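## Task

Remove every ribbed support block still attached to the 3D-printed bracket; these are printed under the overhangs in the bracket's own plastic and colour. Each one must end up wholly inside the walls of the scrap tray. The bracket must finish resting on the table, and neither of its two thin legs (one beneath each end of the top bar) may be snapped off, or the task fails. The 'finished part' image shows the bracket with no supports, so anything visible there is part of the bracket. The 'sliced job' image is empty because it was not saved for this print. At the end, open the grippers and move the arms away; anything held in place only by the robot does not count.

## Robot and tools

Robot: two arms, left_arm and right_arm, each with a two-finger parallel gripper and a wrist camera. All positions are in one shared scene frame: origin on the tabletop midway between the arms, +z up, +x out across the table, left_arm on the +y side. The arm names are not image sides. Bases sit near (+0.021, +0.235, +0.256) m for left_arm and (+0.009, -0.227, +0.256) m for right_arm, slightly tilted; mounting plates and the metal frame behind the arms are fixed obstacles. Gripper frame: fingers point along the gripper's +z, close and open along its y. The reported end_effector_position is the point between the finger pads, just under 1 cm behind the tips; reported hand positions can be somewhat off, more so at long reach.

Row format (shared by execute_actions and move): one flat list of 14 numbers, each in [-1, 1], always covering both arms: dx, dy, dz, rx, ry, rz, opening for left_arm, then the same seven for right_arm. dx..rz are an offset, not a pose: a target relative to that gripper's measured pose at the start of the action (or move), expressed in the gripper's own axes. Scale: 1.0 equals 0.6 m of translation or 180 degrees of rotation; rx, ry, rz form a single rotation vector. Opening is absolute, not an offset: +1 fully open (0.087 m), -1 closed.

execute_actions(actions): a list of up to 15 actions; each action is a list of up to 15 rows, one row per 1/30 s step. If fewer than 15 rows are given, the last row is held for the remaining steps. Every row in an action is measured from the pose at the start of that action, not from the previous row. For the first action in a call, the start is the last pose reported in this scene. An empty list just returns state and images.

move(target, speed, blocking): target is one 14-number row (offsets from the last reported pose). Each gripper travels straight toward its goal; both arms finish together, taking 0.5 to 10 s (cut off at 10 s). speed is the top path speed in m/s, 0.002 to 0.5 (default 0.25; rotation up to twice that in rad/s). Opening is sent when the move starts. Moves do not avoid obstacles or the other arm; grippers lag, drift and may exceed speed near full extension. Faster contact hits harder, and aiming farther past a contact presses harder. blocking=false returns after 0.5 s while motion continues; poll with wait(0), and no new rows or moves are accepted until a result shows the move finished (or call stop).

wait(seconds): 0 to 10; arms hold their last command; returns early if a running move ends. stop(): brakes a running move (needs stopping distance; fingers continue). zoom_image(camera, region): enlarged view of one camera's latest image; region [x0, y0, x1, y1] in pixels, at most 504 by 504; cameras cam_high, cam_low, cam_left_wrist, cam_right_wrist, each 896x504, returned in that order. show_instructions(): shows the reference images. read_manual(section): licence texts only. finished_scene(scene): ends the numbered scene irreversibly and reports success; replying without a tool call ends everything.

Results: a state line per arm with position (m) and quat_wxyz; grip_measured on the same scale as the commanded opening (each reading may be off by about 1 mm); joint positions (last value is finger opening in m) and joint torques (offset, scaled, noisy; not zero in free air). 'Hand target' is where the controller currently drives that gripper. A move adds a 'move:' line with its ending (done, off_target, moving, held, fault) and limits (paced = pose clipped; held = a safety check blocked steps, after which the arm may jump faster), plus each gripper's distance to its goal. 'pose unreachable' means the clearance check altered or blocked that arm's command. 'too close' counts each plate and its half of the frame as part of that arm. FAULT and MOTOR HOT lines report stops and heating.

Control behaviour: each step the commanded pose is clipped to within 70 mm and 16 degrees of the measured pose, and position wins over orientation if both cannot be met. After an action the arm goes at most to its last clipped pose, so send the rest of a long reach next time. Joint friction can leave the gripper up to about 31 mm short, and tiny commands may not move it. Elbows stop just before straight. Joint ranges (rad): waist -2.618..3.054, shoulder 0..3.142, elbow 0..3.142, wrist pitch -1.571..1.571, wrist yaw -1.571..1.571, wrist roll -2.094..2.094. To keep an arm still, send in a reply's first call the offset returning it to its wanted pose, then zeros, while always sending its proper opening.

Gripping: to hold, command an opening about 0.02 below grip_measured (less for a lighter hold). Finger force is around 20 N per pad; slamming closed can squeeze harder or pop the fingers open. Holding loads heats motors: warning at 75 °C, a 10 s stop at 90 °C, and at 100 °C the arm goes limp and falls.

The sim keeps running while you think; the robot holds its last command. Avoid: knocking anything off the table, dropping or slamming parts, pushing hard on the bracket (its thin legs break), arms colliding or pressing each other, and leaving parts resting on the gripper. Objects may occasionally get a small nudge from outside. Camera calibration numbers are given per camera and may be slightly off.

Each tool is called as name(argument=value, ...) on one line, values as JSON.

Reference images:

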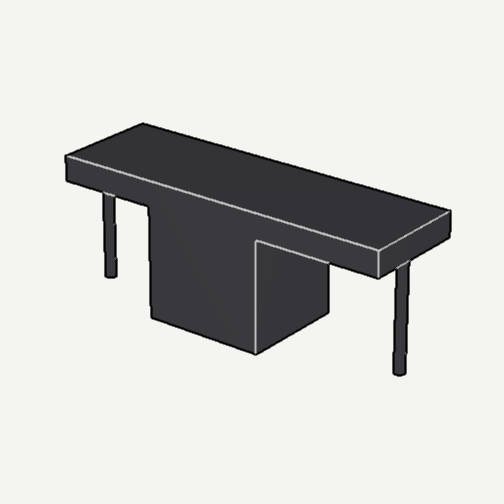

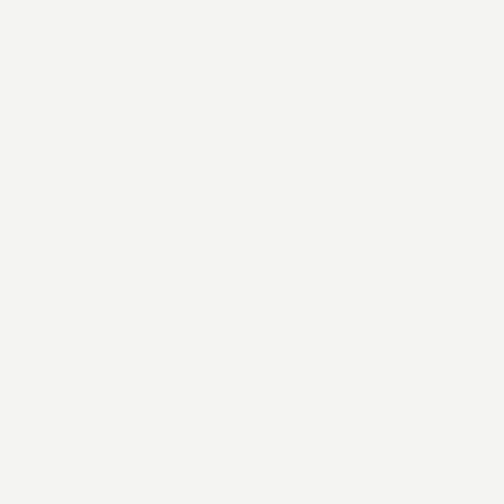

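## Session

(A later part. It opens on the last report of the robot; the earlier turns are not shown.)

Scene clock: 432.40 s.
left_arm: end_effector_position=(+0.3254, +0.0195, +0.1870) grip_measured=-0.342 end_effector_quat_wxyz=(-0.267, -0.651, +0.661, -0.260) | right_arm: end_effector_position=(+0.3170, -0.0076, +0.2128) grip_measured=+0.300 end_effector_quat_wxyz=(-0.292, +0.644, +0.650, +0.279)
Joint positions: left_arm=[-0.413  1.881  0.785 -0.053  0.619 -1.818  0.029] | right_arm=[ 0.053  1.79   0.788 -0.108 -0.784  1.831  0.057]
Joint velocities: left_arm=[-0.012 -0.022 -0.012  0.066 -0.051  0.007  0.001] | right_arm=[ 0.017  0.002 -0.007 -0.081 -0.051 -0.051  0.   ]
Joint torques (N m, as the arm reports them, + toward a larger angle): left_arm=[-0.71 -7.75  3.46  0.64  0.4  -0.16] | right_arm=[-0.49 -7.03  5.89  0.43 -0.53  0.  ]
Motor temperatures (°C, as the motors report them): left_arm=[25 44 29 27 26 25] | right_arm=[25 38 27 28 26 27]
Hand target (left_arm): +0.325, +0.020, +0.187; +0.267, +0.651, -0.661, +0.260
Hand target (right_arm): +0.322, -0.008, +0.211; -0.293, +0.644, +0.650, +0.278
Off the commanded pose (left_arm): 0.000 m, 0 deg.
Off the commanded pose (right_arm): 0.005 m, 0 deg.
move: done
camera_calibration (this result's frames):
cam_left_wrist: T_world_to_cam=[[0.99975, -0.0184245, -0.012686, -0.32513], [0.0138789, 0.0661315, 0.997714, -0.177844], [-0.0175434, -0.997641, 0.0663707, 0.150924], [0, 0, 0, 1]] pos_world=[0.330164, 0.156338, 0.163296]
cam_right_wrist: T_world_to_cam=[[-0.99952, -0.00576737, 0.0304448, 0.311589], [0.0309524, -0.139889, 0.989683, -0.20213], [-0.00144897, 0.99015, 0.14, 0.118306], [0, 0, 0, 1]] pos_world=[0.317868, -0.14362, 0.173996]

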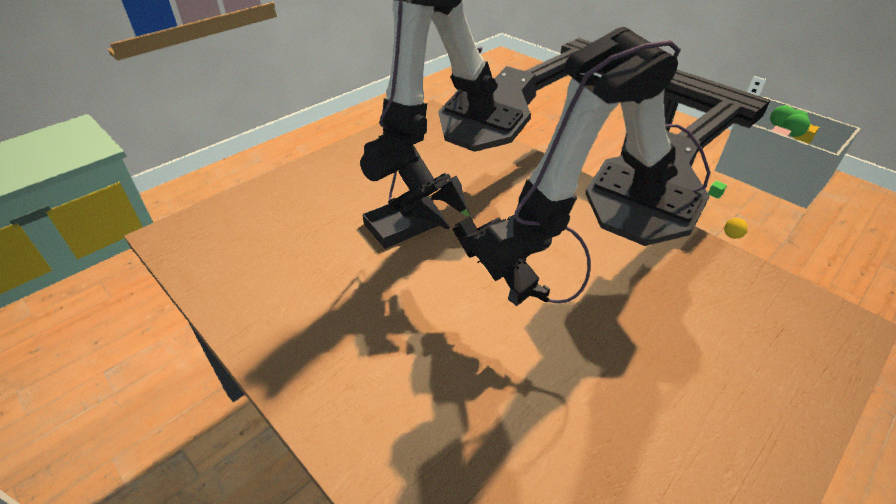

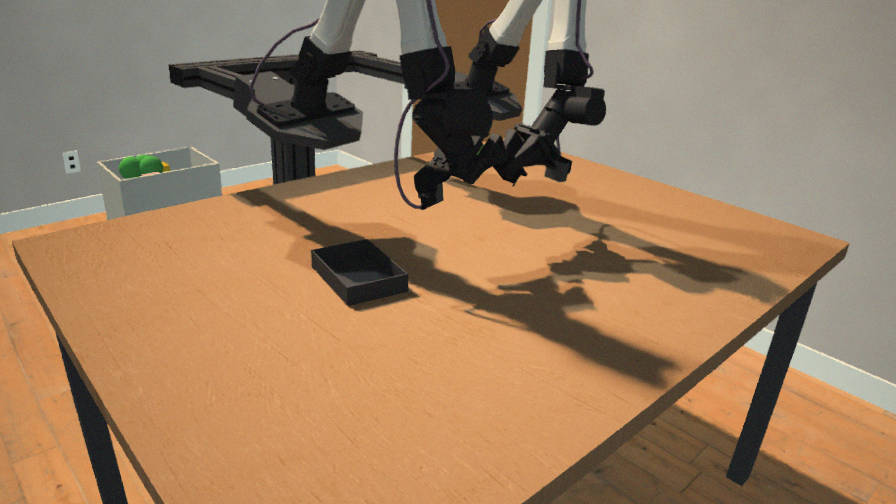

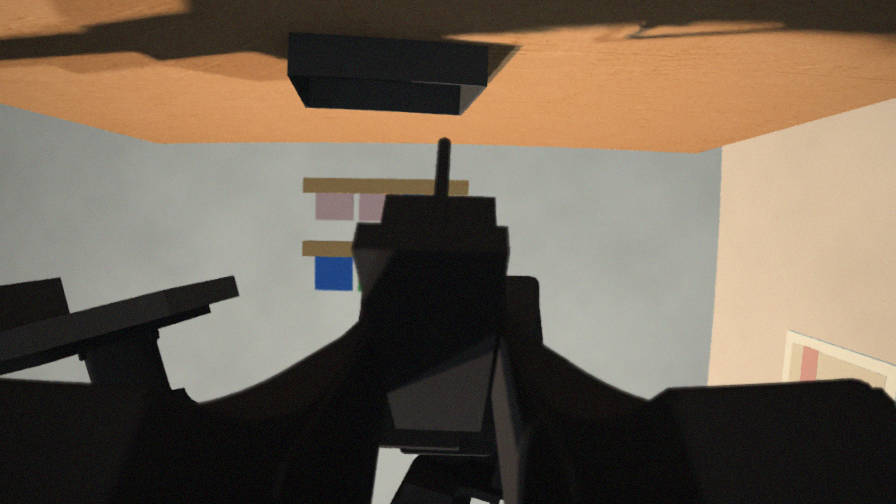

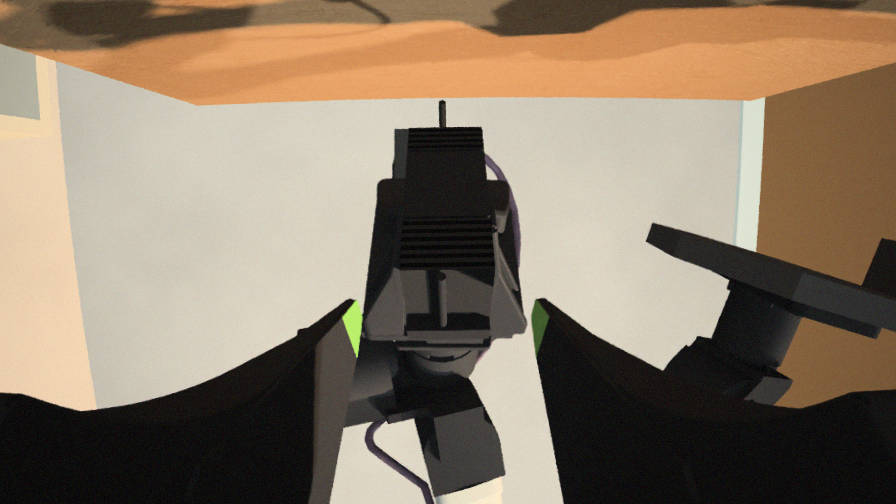

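move(target=[0,0,0,0,0,0,-0.375, -0.0065,-0.0105,0.035,0.0091,-0.0005,0.0036,0.3], speed=0.02)

zoom_image(camera="cam_right_wrist", region=[310, 120, 590, 420])

Scene clock: 449.47 s.
left_arm: end_effector_position=(+0.3254, +0.0195, +0.1870) grip_measured=-0.342 end_effector_quat_wxyz=(-0.267, -0.651, +0.661, -0.260) | right_arm: end_effector_position=(+0.3118, +0.0023, +0.2008) grip_measured=+0.300 end_effector_quat_wxyz=(-0.302, +0.642, +0.650, +0.272)
Joint positions: left_arm=[-0.413  1.881  0.785 -0.053  0.619 -1.818  0.029] | right_arm=[ 0.085  1.842  0.788 -0.056 -0.781  1.858  0.057]
Joint velocities: left_arm=[-0.012 -0.007 -0.007 -0.007  0.022  0.066 -0.   ] | right_arm=[ 0.007  0.002  0.007  0.022 -0.066 -0.037 -0.   ]
Joint torques (N m, as the arm reports them, + toward a larger angle): left_arm=[-0.76 -7.71  3.44  0.63  0.41 -0.15] | right_arm=[ 0.97 -7.21  3.83  0.66 -0.42  0.13]
Motor temperatures (°C, as the motors report them): left_arm=[25 44 29 27 26 25] | right_arm=[25 38 28 28 26 27]
Hand target (left_arm): +0.325, +0.020, +0.187; +0.267, +0.651, -0.661, +0.260
Hand target (right_arm): +0.310, +0.005, +0.196; -0.302, +0.643, +0.651, +0.267
Off the commanded pose (left_arm): 0.000 m, 0 deg.
Off the commanded pose (right_arm): 0.006 m, 1 deg.
move: done
camera_calibration (this result's frames):
cam_left_wrist: T_world_to_cam=[[0.99975, -0.0184245, -0.012686, -0.32513], [0.0138789, 0.0661315, 0.997714, -0.177844], [-0.0175434, -0.997641, 0.0663707, 0.150924], [0, 0, 0, 1]] pos_world=[0.330164, 0.156338, 0.163296]
cam_right_wrist: T_world_to_cam=[[-0.998605, -0.0174083, 0.0498552, 0.302675], [0.0518471, -0.14401, 0.988217, -0.194939], [-0.0100236, 0.989423, 0.144712, 0.111912], [0, 0, 0, 1]] pos_world=[0.313481, -0.133533, 0.161357]

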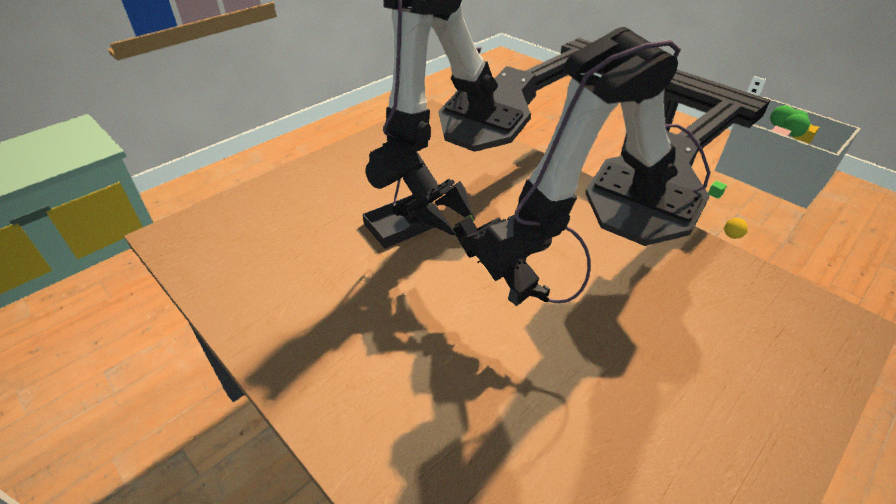

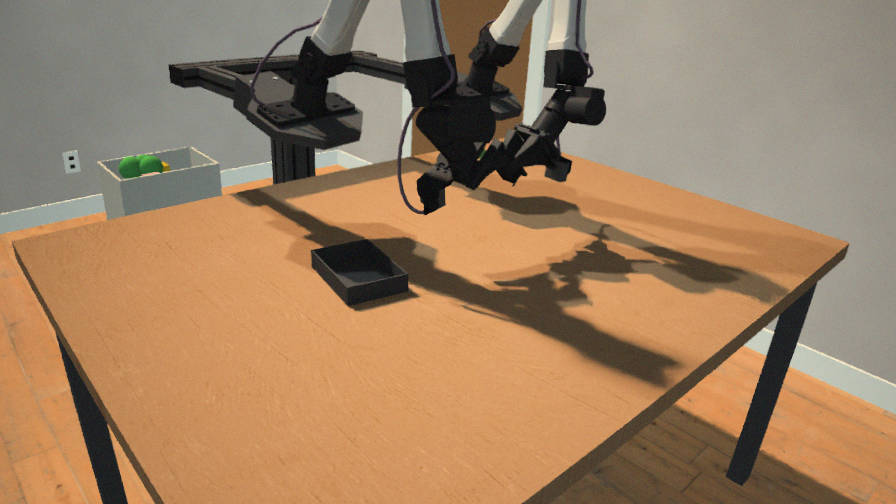

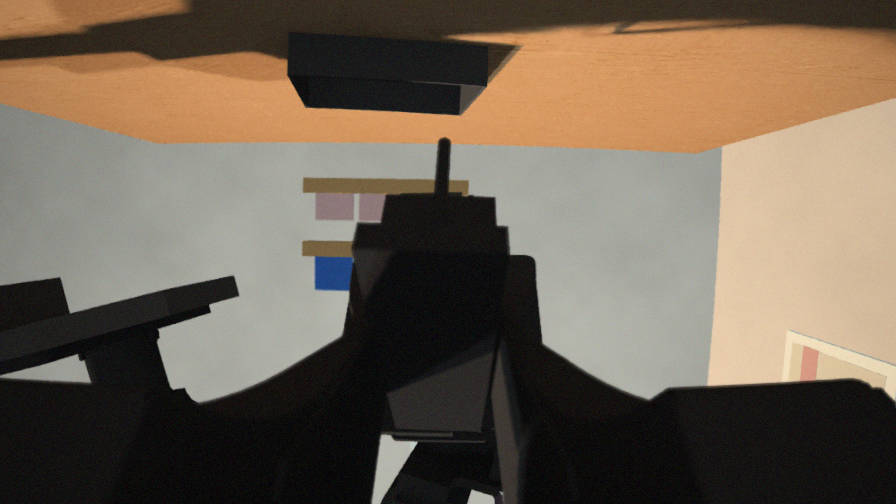

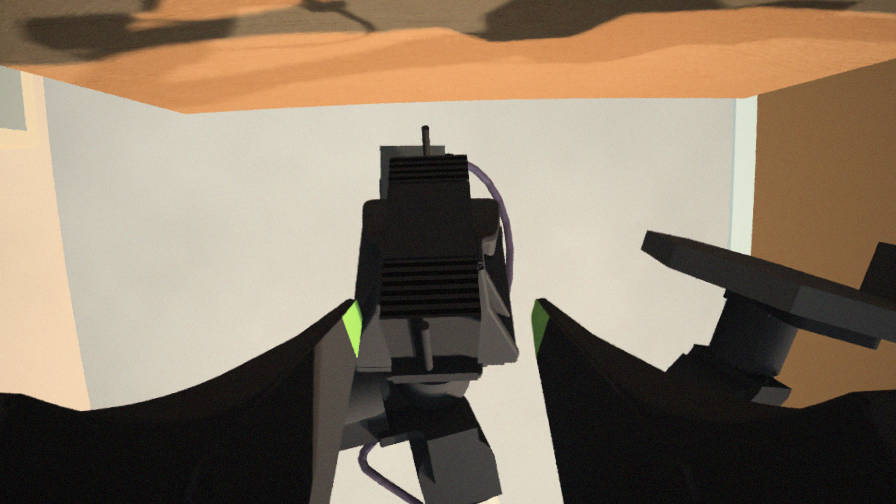

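Region (310, 120, 590, 420) of cam_right_wrist's 896x504 image, scaled by 1.680, with more detail than that image has; it fills the left 470 columns of this view, and the rest is white.

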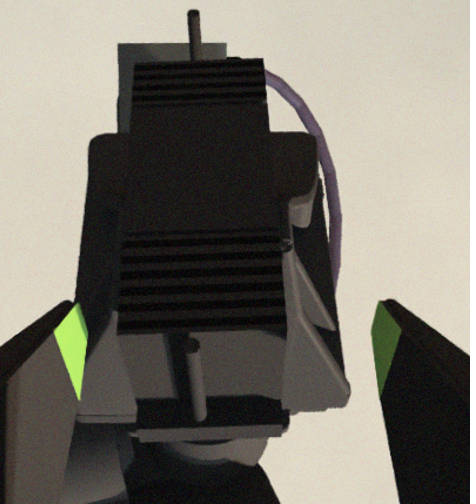

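move(target=[0,0,0,0,0,0,-0.375, 0.005,0.014,0.014,-0.008,0,-0.012,0.3], speed=0.015)

zoom_image(camera="cam_right_wrist", region=[310, 120, 590, 420])

Scene clock: 463.93 s.
left_arm: end_effector_position=(+0.3254, +0.0195, +0.1870) grip_measured=-0.342 end_effector_quat_wxyz=(-0.267, -0.651, +0.661, -0.260) | right_arm: end_effector_position=(+0.3185, +0.0072, +0.2027) grip_measured=+0.300 end_effector_quat_wxyz=(-0.288, +0.632, +0.658, +0.290)
Joint positions: left_arm=[-0.413  1.881  0.785 -0.053  0.619 -1.818  0.029] | right_arm=[ 0.096  1.842  0.788 -0.002 -0.773  1.862  0.057]
Joint velocities: left_arm=[-0.012 -0.012 -0.002  0.022 -0.007  0.022  0.   ] | right_arm=[ 0.007  0.012 -0.007 -0.081 -0.007  0.037  0.001]
Joint torques (N m, as the arm reports them, + toward a larger angle): left_arm=[-0.8  -7.73  3.43  0.6   0.41 -0.17] | right_arm=[ 0.97 -6.73  4.81  0.78 -0.37  0.16]
Motor temperatures (°C, as the motors report them): left_arm=[25 44 29 27 26 25] | right_arm=[25 38 28 28 26 27]
Hand target (left_arm): +0.325, +0.020, +0.187; +0.267, +0.651, -0.661, +0.260
Hand target (right_arm): +0.320, +0.011, +0.197; -0.288, +0.633, +0.659, +0.286
Off the commanded pose (left_arm): 0.000 m, 0 deg.
Off the commanded pose (right_arm): 0.007 m, 1 deg.
move: done
camera_calibration (this result's frames):
cam_left_wrist: T_world_to_cam=[[0.99975, -0.0184245, -0.012686, -0.32513], [0.0138789, 0.0661315, 0.997714, -0.177844], [-0.0175434, -0.997641, 0.0663707, 0.150924], [0, 0, 0, 1]] pos_world=[0.330164, 0.156338, 0.163296]
cam_right_wrist: T_world_to_cam=[[-0.999766, -0.0216277, -0.00059857, 0.319984], [0.00269063, -0.151733, 0.988418, -0.180836], [-0.021468, 0.988185, 0.151756, 0.109123], [0, 0, 0, 1]] pos_world=[0.322738, -0.128352, 0.162373]

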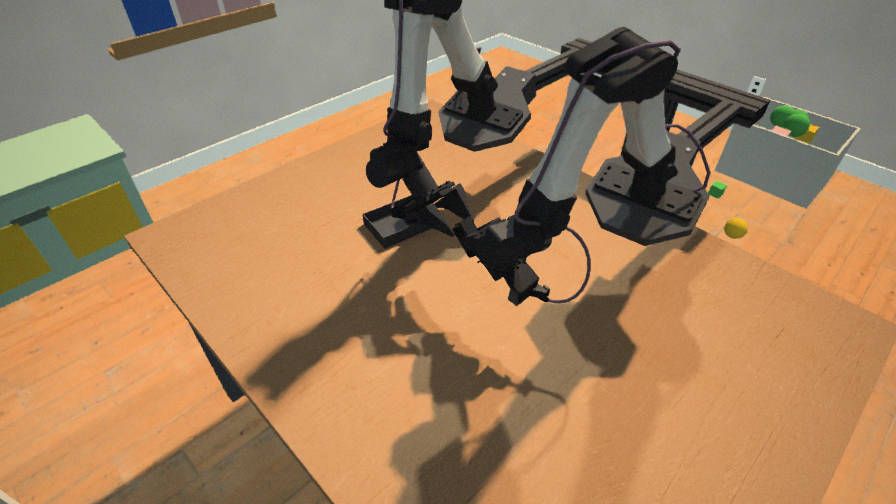

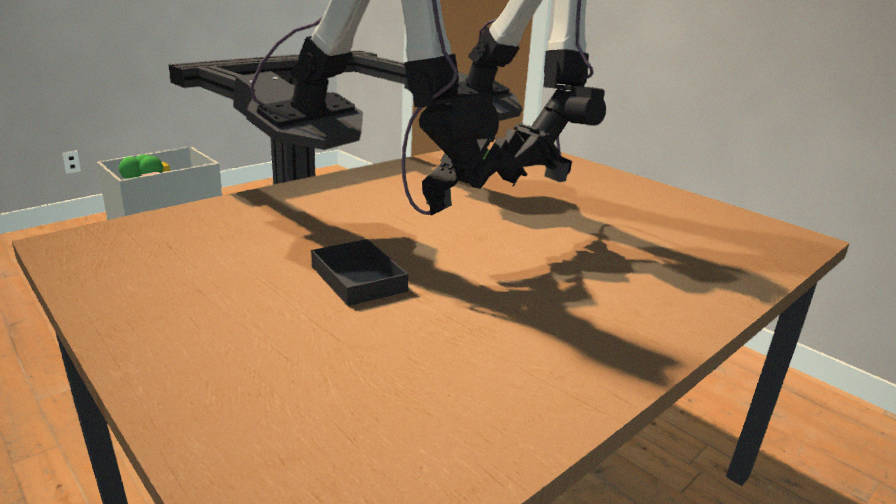

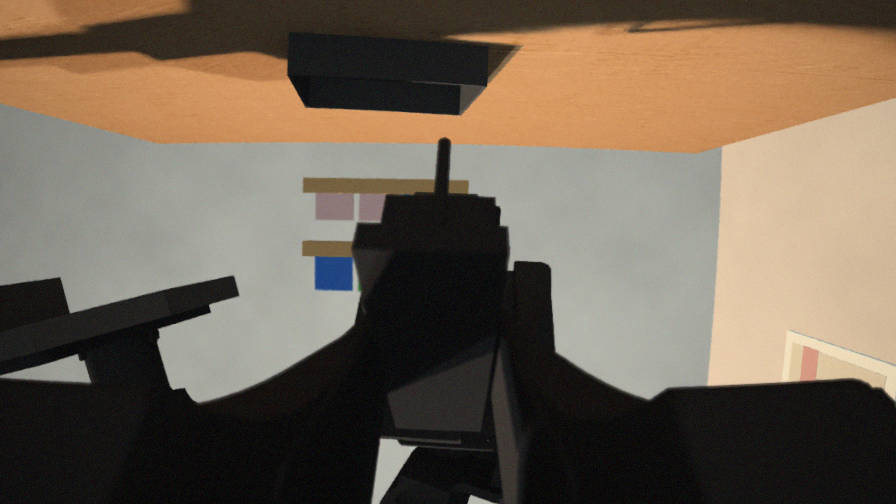

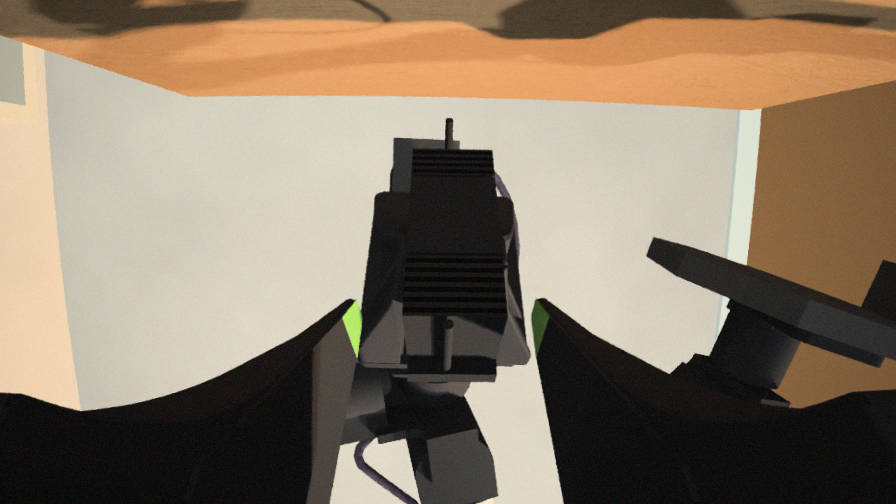

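Region (310, 120, 590, 420) of cam_right_wrist's 896x504 image, scaled by 1.680, with more detail than that image has; it fills the left 470 columns of this view, and the rest is white.

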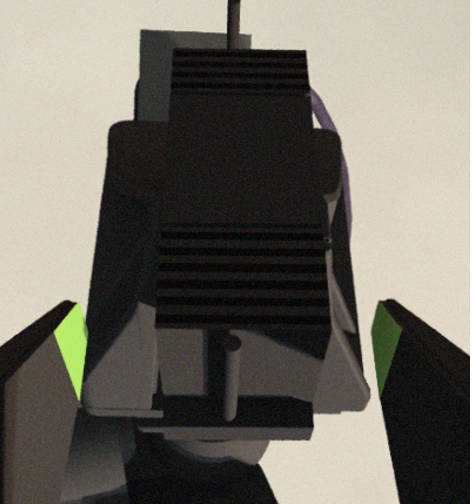

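zoom_image(camera="cam_right_wrist", region=[320, 270, 440, 390])

zoom_image(camera="cam_low", region=[420, 90, 600, 220])

Region (320, 270, 440, 390) of cam_right_wrist's 896x504 image, scaled by 4.200, with more detail than that image has.

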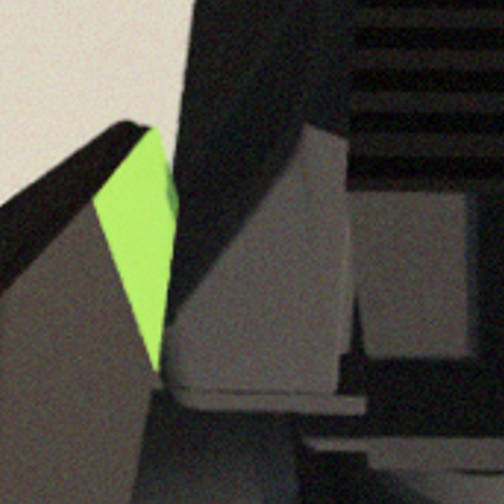

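Region (420, 90, 600, 220) of cam_low's 896x504 image, scaled by 2.800, with more detail than that image has.

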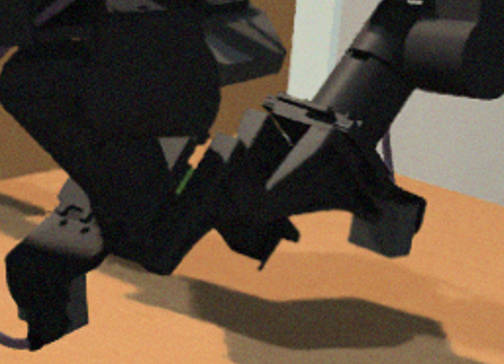

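move(target=[0,0,0,0,0,0,-0.375, 0.0,-0.002,0.0185,0,0,0,0.3], speed=0.012)

zoom_image(camera="cam_right_wrist", region=[310, 120, 590, 420])

Scene clock: 485.07 s.
left_arm: end_effector_position=(+0.3254, +0.0195, +0.1870) grip_measured=-0.342 end_effector_quat_wxyz=(-0.267, -0.651, +0.661, -0.260) | right_arm: end_effector_position=(+0.3209, +0.0130, +0.2014) grip_measured=+0.300 end_effector_quat_wxyz=(-0.286, +0.630, +0.658, +0.298)
Joint positions: left_arm=[-0.413  1.881  0.785 -0.053  0.619 -1.818  0.029] | right_arm=[ 0.111  1.855  0.788  0.042 -0.769  1.883  0.057]
Joint velocities: left_arm=[-0.017  0.002  0.007 -0.022 -0.022  0.007 -0.001] | right_arm=[ 0.007 -0.002  0.007  0.037  0.051  0.037  0.   ]
Joint torques (N m, as the arm reports them, + toward a larger angle): left_arm=[-0.8  -7.82  3.47  0.61  0.39 -0.17] | right_arm=[ 0.96 -7.32  3.42  0.81 -0.41  0.1 ]
Motor temperatures (°C, as the motors report them): left_arm=[25 44 29 27 26 25] | right_arm=[26 37 28 28 26 27]
Hand target (left_arm): +0.325, +0.020, +0.187; +0.267, +0.651, -0.661, +0.260
Hand target (right_arm): +0.317, +0.015, +0.196; -0.288, +0.632, +0.658, +0.290
Off the commanded pose (left_arm): 0.000 m, 0 deg.
Off the commanded pose (right_arm): 0.008 m, 1 deg.
move: done
camera_calibration (this result's frames):
cam_left_wrist: T_world_to_cam=[[0.99975, -0.0184245, -0.012686, -0.32513], [0.0138789, 0.0661315, 0.997714, -0.177844], [-0.0175434, -0.997641, 0.0663707, 0.150924], [0, 0, 0, 1]] pos_world=[0.330164, 0.156338, 0.163296]
cam_right_wrist: T_world_to_cam=[[-0.999687, -0.0199815, -0.0150789, 0.325398], [-0.0116987, -0.15962, 0.987109, -0.173605], [-0.0221308, 0.986976, 0.159336, 0.102355], [0, 0, 0, 1]] pos_world=[0.32553, -0.122231, 0.159965]

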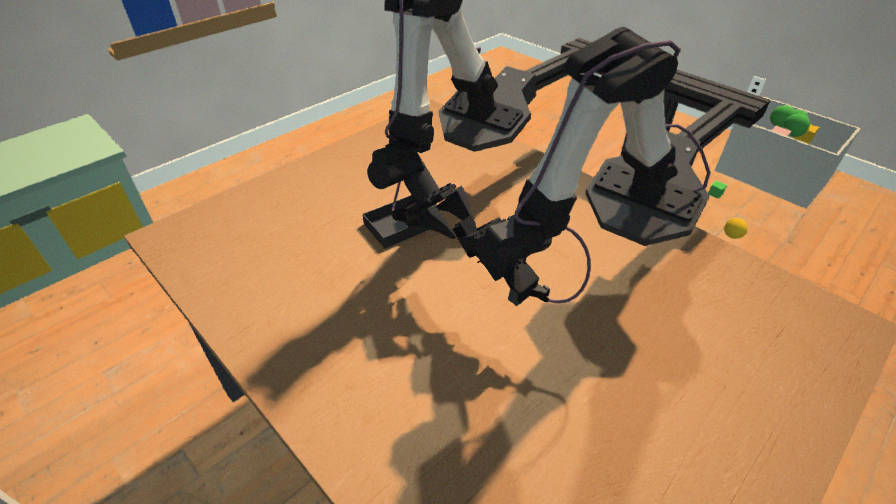

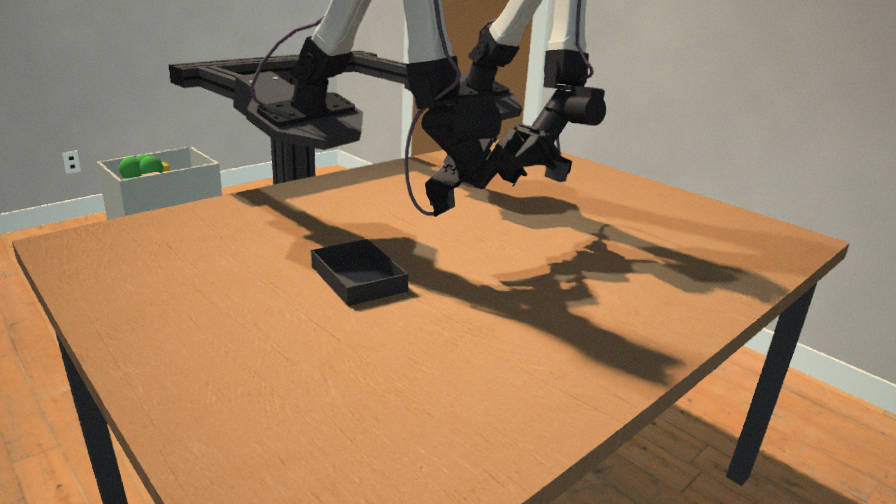

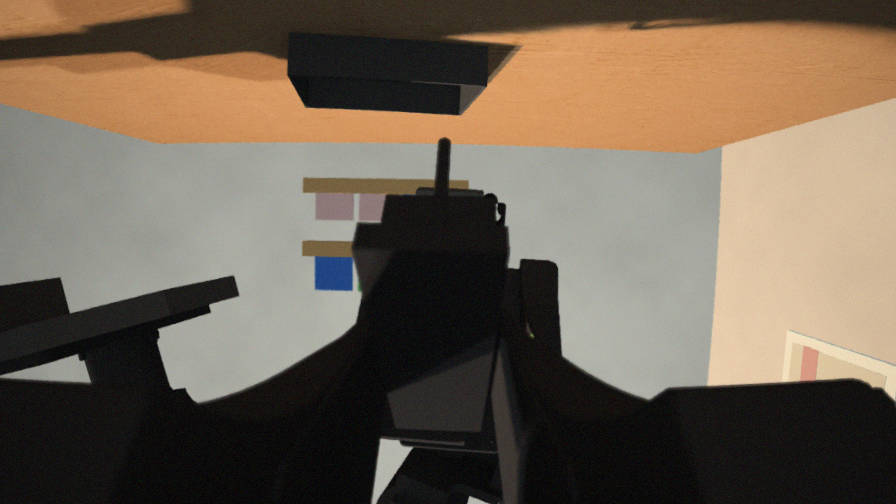

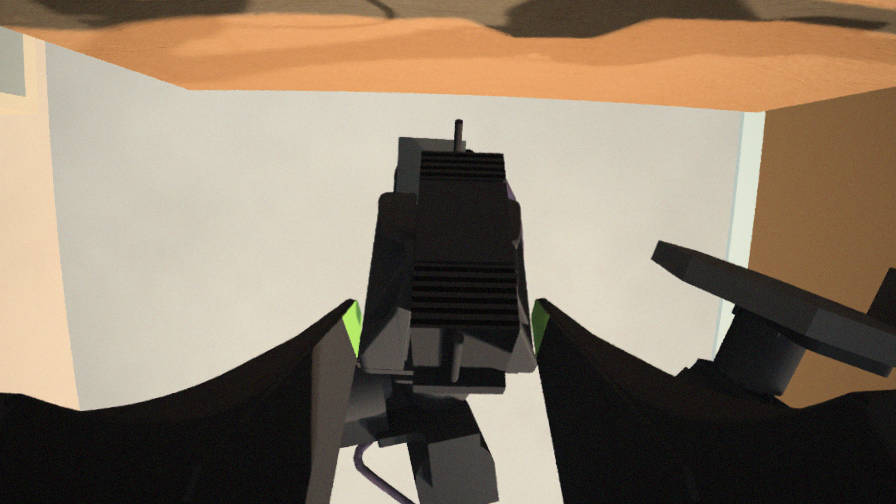

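Region (310, 120, 590, 420) of cam_right_wrist's 896x504 image, scaled by 1.680, with more detail than that image has; it fills the left 470 columns of this view, and the rest is white.

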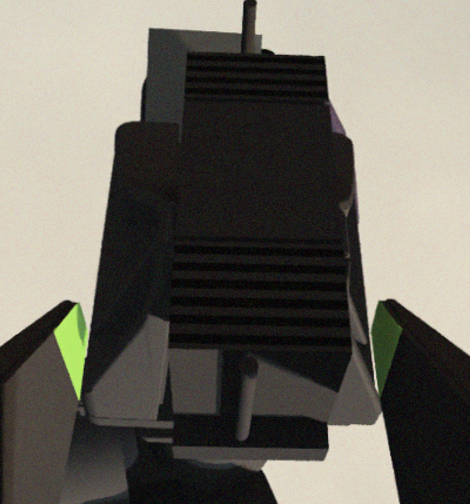

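move(target=[0,0,0,0,0,0,-0.375, -0.004,-0.010,0.0,0.006,0,0.009,0.3], speed=0.012)

zoom_image(camera="cam_right_wrist", region=[310, 120, 590, 420])

Scene clock: 492.23 s.
left_arm: end_effector_position=(+0.3254, +0.0195, +0.1870) grip_measured=-0.342 end_effector_quat_wxyz=(-0.267, -0.651, +0.661, -0.260) | right_arm: end_effector_position=(+0.3203, +0.0128, +0.2011) grip_measured=+0.300 end_effector_quat_wxyz=(-0.287, +0.631, +0.658, +0.296)
Joint positions: left_arm=[-0.413  1.881  0.785 -0.053  0.619 -1.818  0.029] | right_arm=[ 0.111  1.855  0.788  0.038 -0.769  1.885  0.057]
Joint velocities: left_arm=[-0.007  0.007  0.012 -0.051  0.007  0.007  0.   ] | right_arm=[-0.007  0.002  0.007  0.007 -0.037  0.022 -0.001]
Joint torques (N m, as the arm reports them, + toward a larger angle): left_arm=[-0.85 -7.79  3.46  0.62  0.39 -0.17] | right_arm=[-0.2  -8.58  2.89  0.6  -0.58  0.09]
Motor temperatures (°C, as the motors report them): left_arm=[25 44 29 27 26 25] | right_arm=[26 37 28 29 26 27]
Hand target (left_arm): +0.325, +0.020, +0.187; +0.267, +0.651, -0.661, +0.260
Hand target (right_arm): +0.315, +0.011, +0.199; -0.296, +0.636, +0.652, +0.287
Off the commanded pose (left_arm): 0.000 m, 0 deg.
Off the commanded pose (right_arm): 0.006 m, 2 deg.
move: done
camera_calibration (this result's frames):
cam_left_wrist: T_world_to_cam=[[0.99975, -0.0184245, -0.012686, -0.32513], [0.0138789, 0.0661315, 0.997714, -0.177844], [-0.0175434, -0.997641, 0.0663707, 0.150924], [0, 0, 0, 1]] pos_world=[0.330164, 0.156338, 0.163296]
cam_right_wrist: T_world_to_cam=[[-0.999768, -0.0190939, -0.0099384, 0.323792], [-0.00679372, -0.15821, 0.987382, -0.174995], [-0.0204253, 0.987221, 0.158044, 0.102287], [0, 0, 0, 1]] pos_world=[0.324617, -0.122483, 0.159839]

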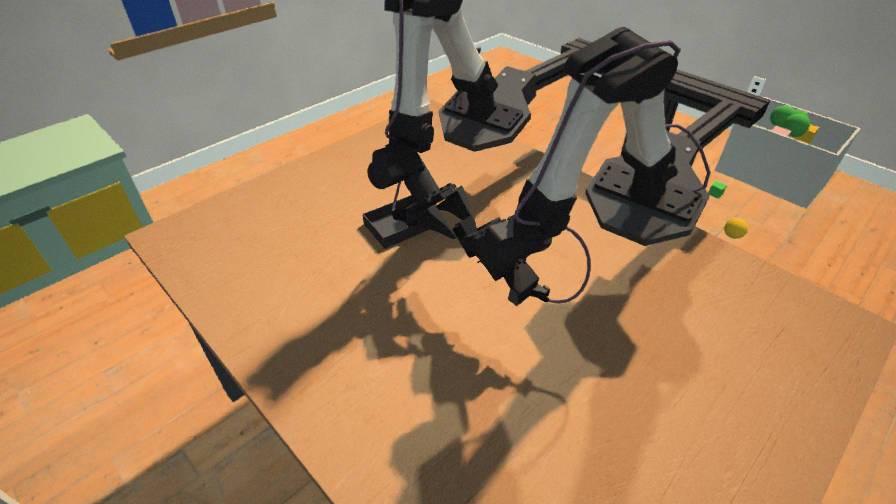

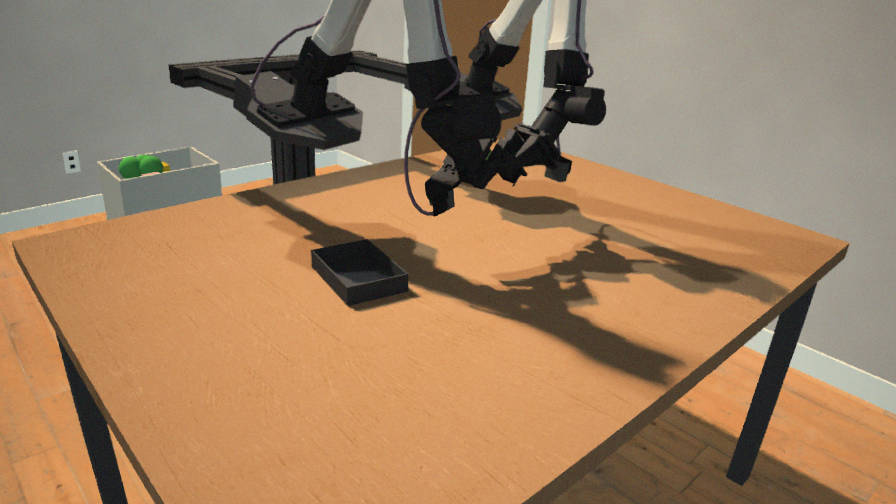

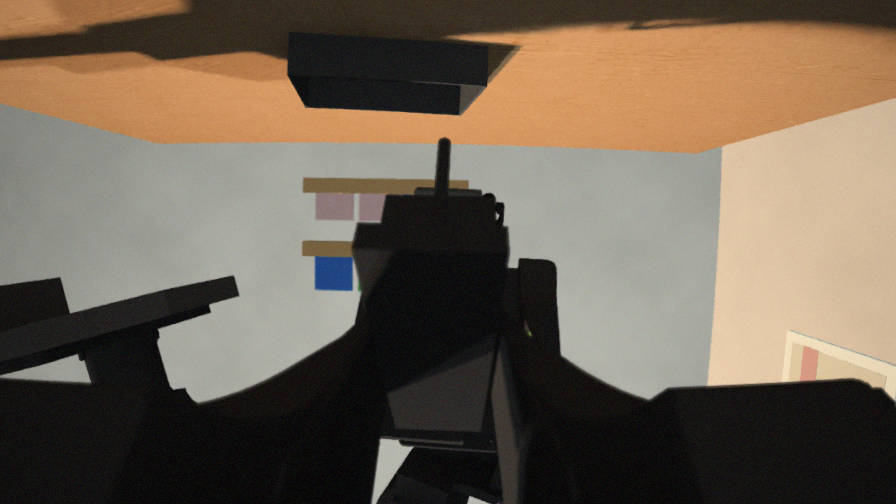

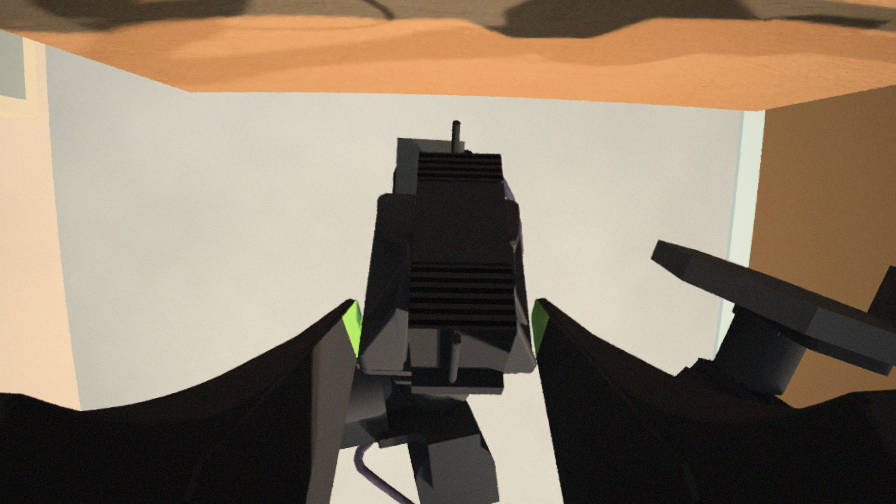

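Region (310, 120, 590, 420) of cam_right_wrist's 896x504 image, scaled by 1.680, with more detail than that image has; it fills the left 470 columns of this view, and the rest is white.

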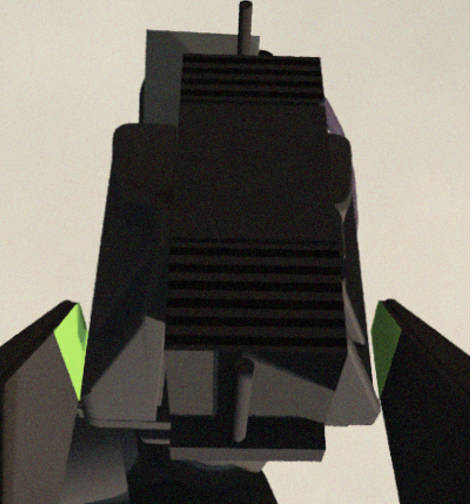

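move(target=[0,0,0,0,0,0,-0.375, -0.004,-0.0165,0.0,0.009,0,0.014,0.3], speed=0.012)

zoom_image(camera="cam_right_wrist", region=[310, 120, 590, 420])

Scene clock: 498.10 s.
left_arm: end_effector_position=(+0.3254, +0.0195, +0.1870) grip_measured=-0.342 end_effector_quat_wxyz=(-0.267, -0.651, +0.661, -0.260) | right_arm: end_effector_position=(+0.3188, +0.0125, +0.2006) grip_measured=+0.300 end_effector_quat_wxyz=(-0.291, +0.635, +0.654, +0.291)
Joint positions: left_arm=[-0.413  1.881  0.785 -0.053  0.619 -1.818  0.029] | right_arm=[ 0.111  1.855  0.788  0.026 -0.77   1.893  0.057]
Joint velocities: left_arm=[-0.017 -0.007  0.002  0.066 -0.022  0.037  0.   ] | right_arm=[-0.022 -0.002 -0.027 -0.022  0.022 -0.007  0.001]
Joint torques (N m, as the arm reports them, + toward a larger angle): left_arm=[-0.7  -7.73  3.41  0.61  0.39 -0.17] | right_arm=[-0.02 -8.92  2.12  0.55 -0.58  0.1 ]
Motor temperatures (°C, as the motors report them): left_arm=[25 44 29 27 26 25] | right_arm=[25 38 28 28 26 27]
Hand target (left_arm): +0.325, +0.020, +0.187; +0.267, +0.651, -0.661, +0.260
Hand target (right_arm): +0.311, +0.011, +0.199; -0.302, +0.641, +0.648, +0.280
Off the commanded pose (left_arm): 0.000 m, 0 deg.
Off the commanded pose (right_arm): 0.009 m, 2 deg.
move: done
camera_calibration (this result's frames):
cam_left_wrist: T_world_to_cam=[[0.99975, -0.0184245, -0.012686, -0.32513], [0.0138789, 0.0661315, 0.997714, -0.177844], [-0.0175434, -0.997641, 0.0663707, 0.150924], [0, 0, 0, 1]] pos_world=[0.330164, 0.156338, 0.163296]
cam_right_wrist: T_world_to_cam=[[-0.999866, -0.0148709, 0.00677246, 0.318897], [0.00901675, -0.156464, 0.987642, -0.179735], [-0.0136275, 0.987572, 0.156578, 0.100773], [0, 0, 0, 1]] pos_world=[0.321849, -0.1229, 0.159575]

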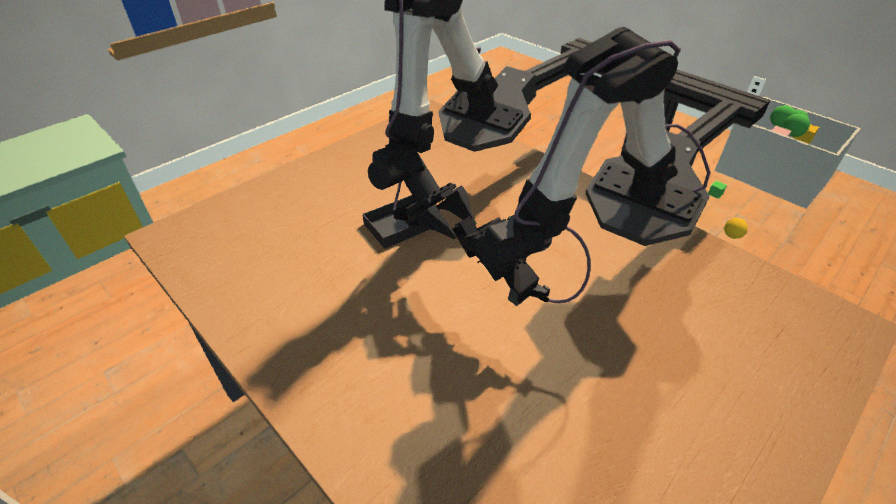

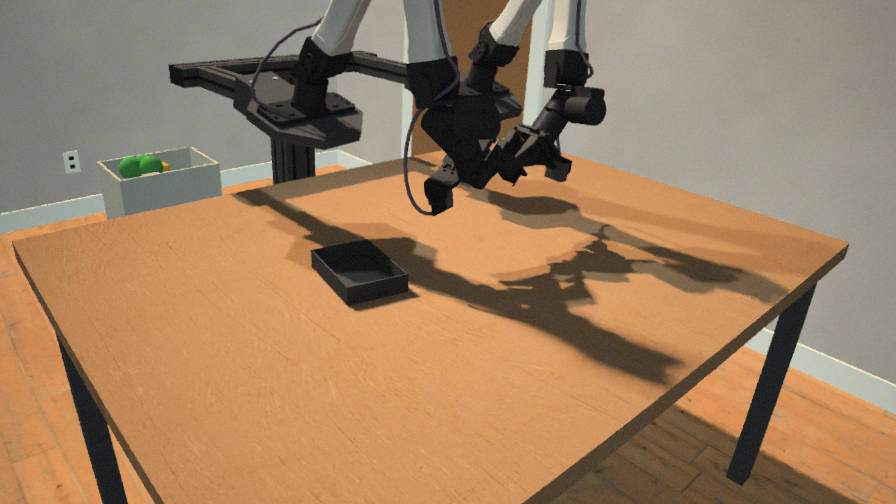

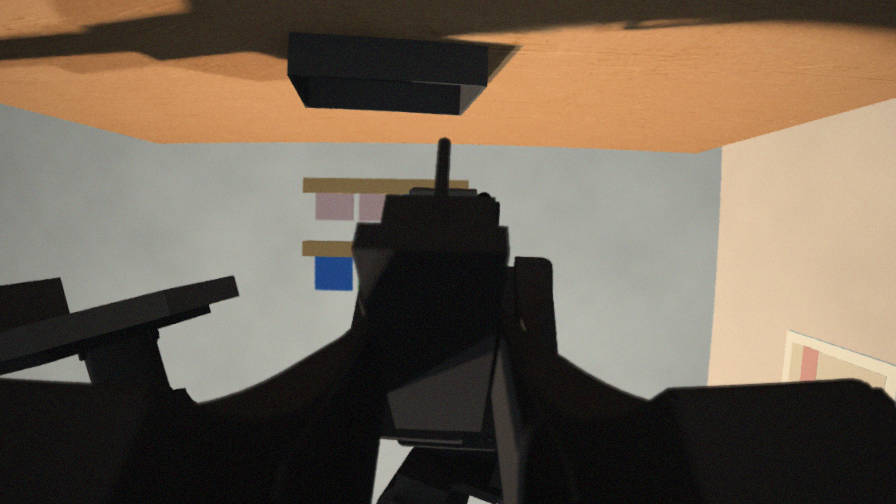

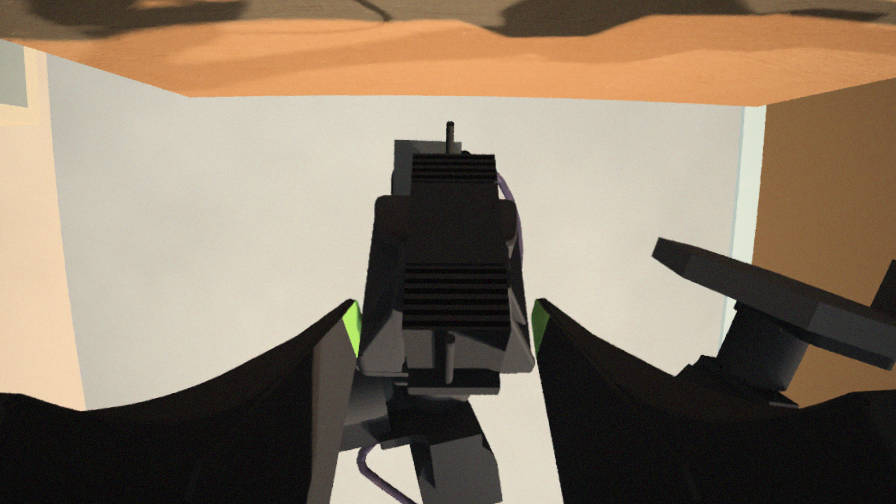

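Region (310, 120, 590, 420) of cam_right_wrist's 896x504 image, scaled by 1.680, with more detail than that image has; it fills the left 470 columns of this view, and the rest is white.

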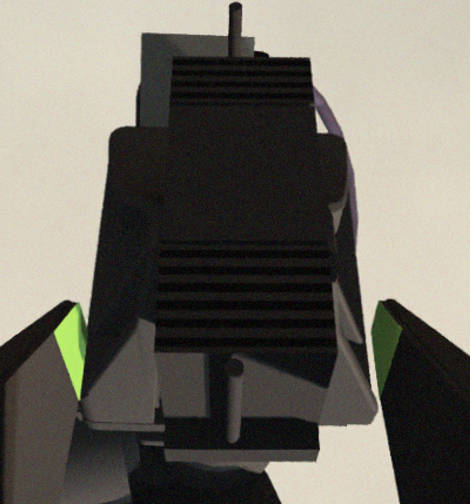

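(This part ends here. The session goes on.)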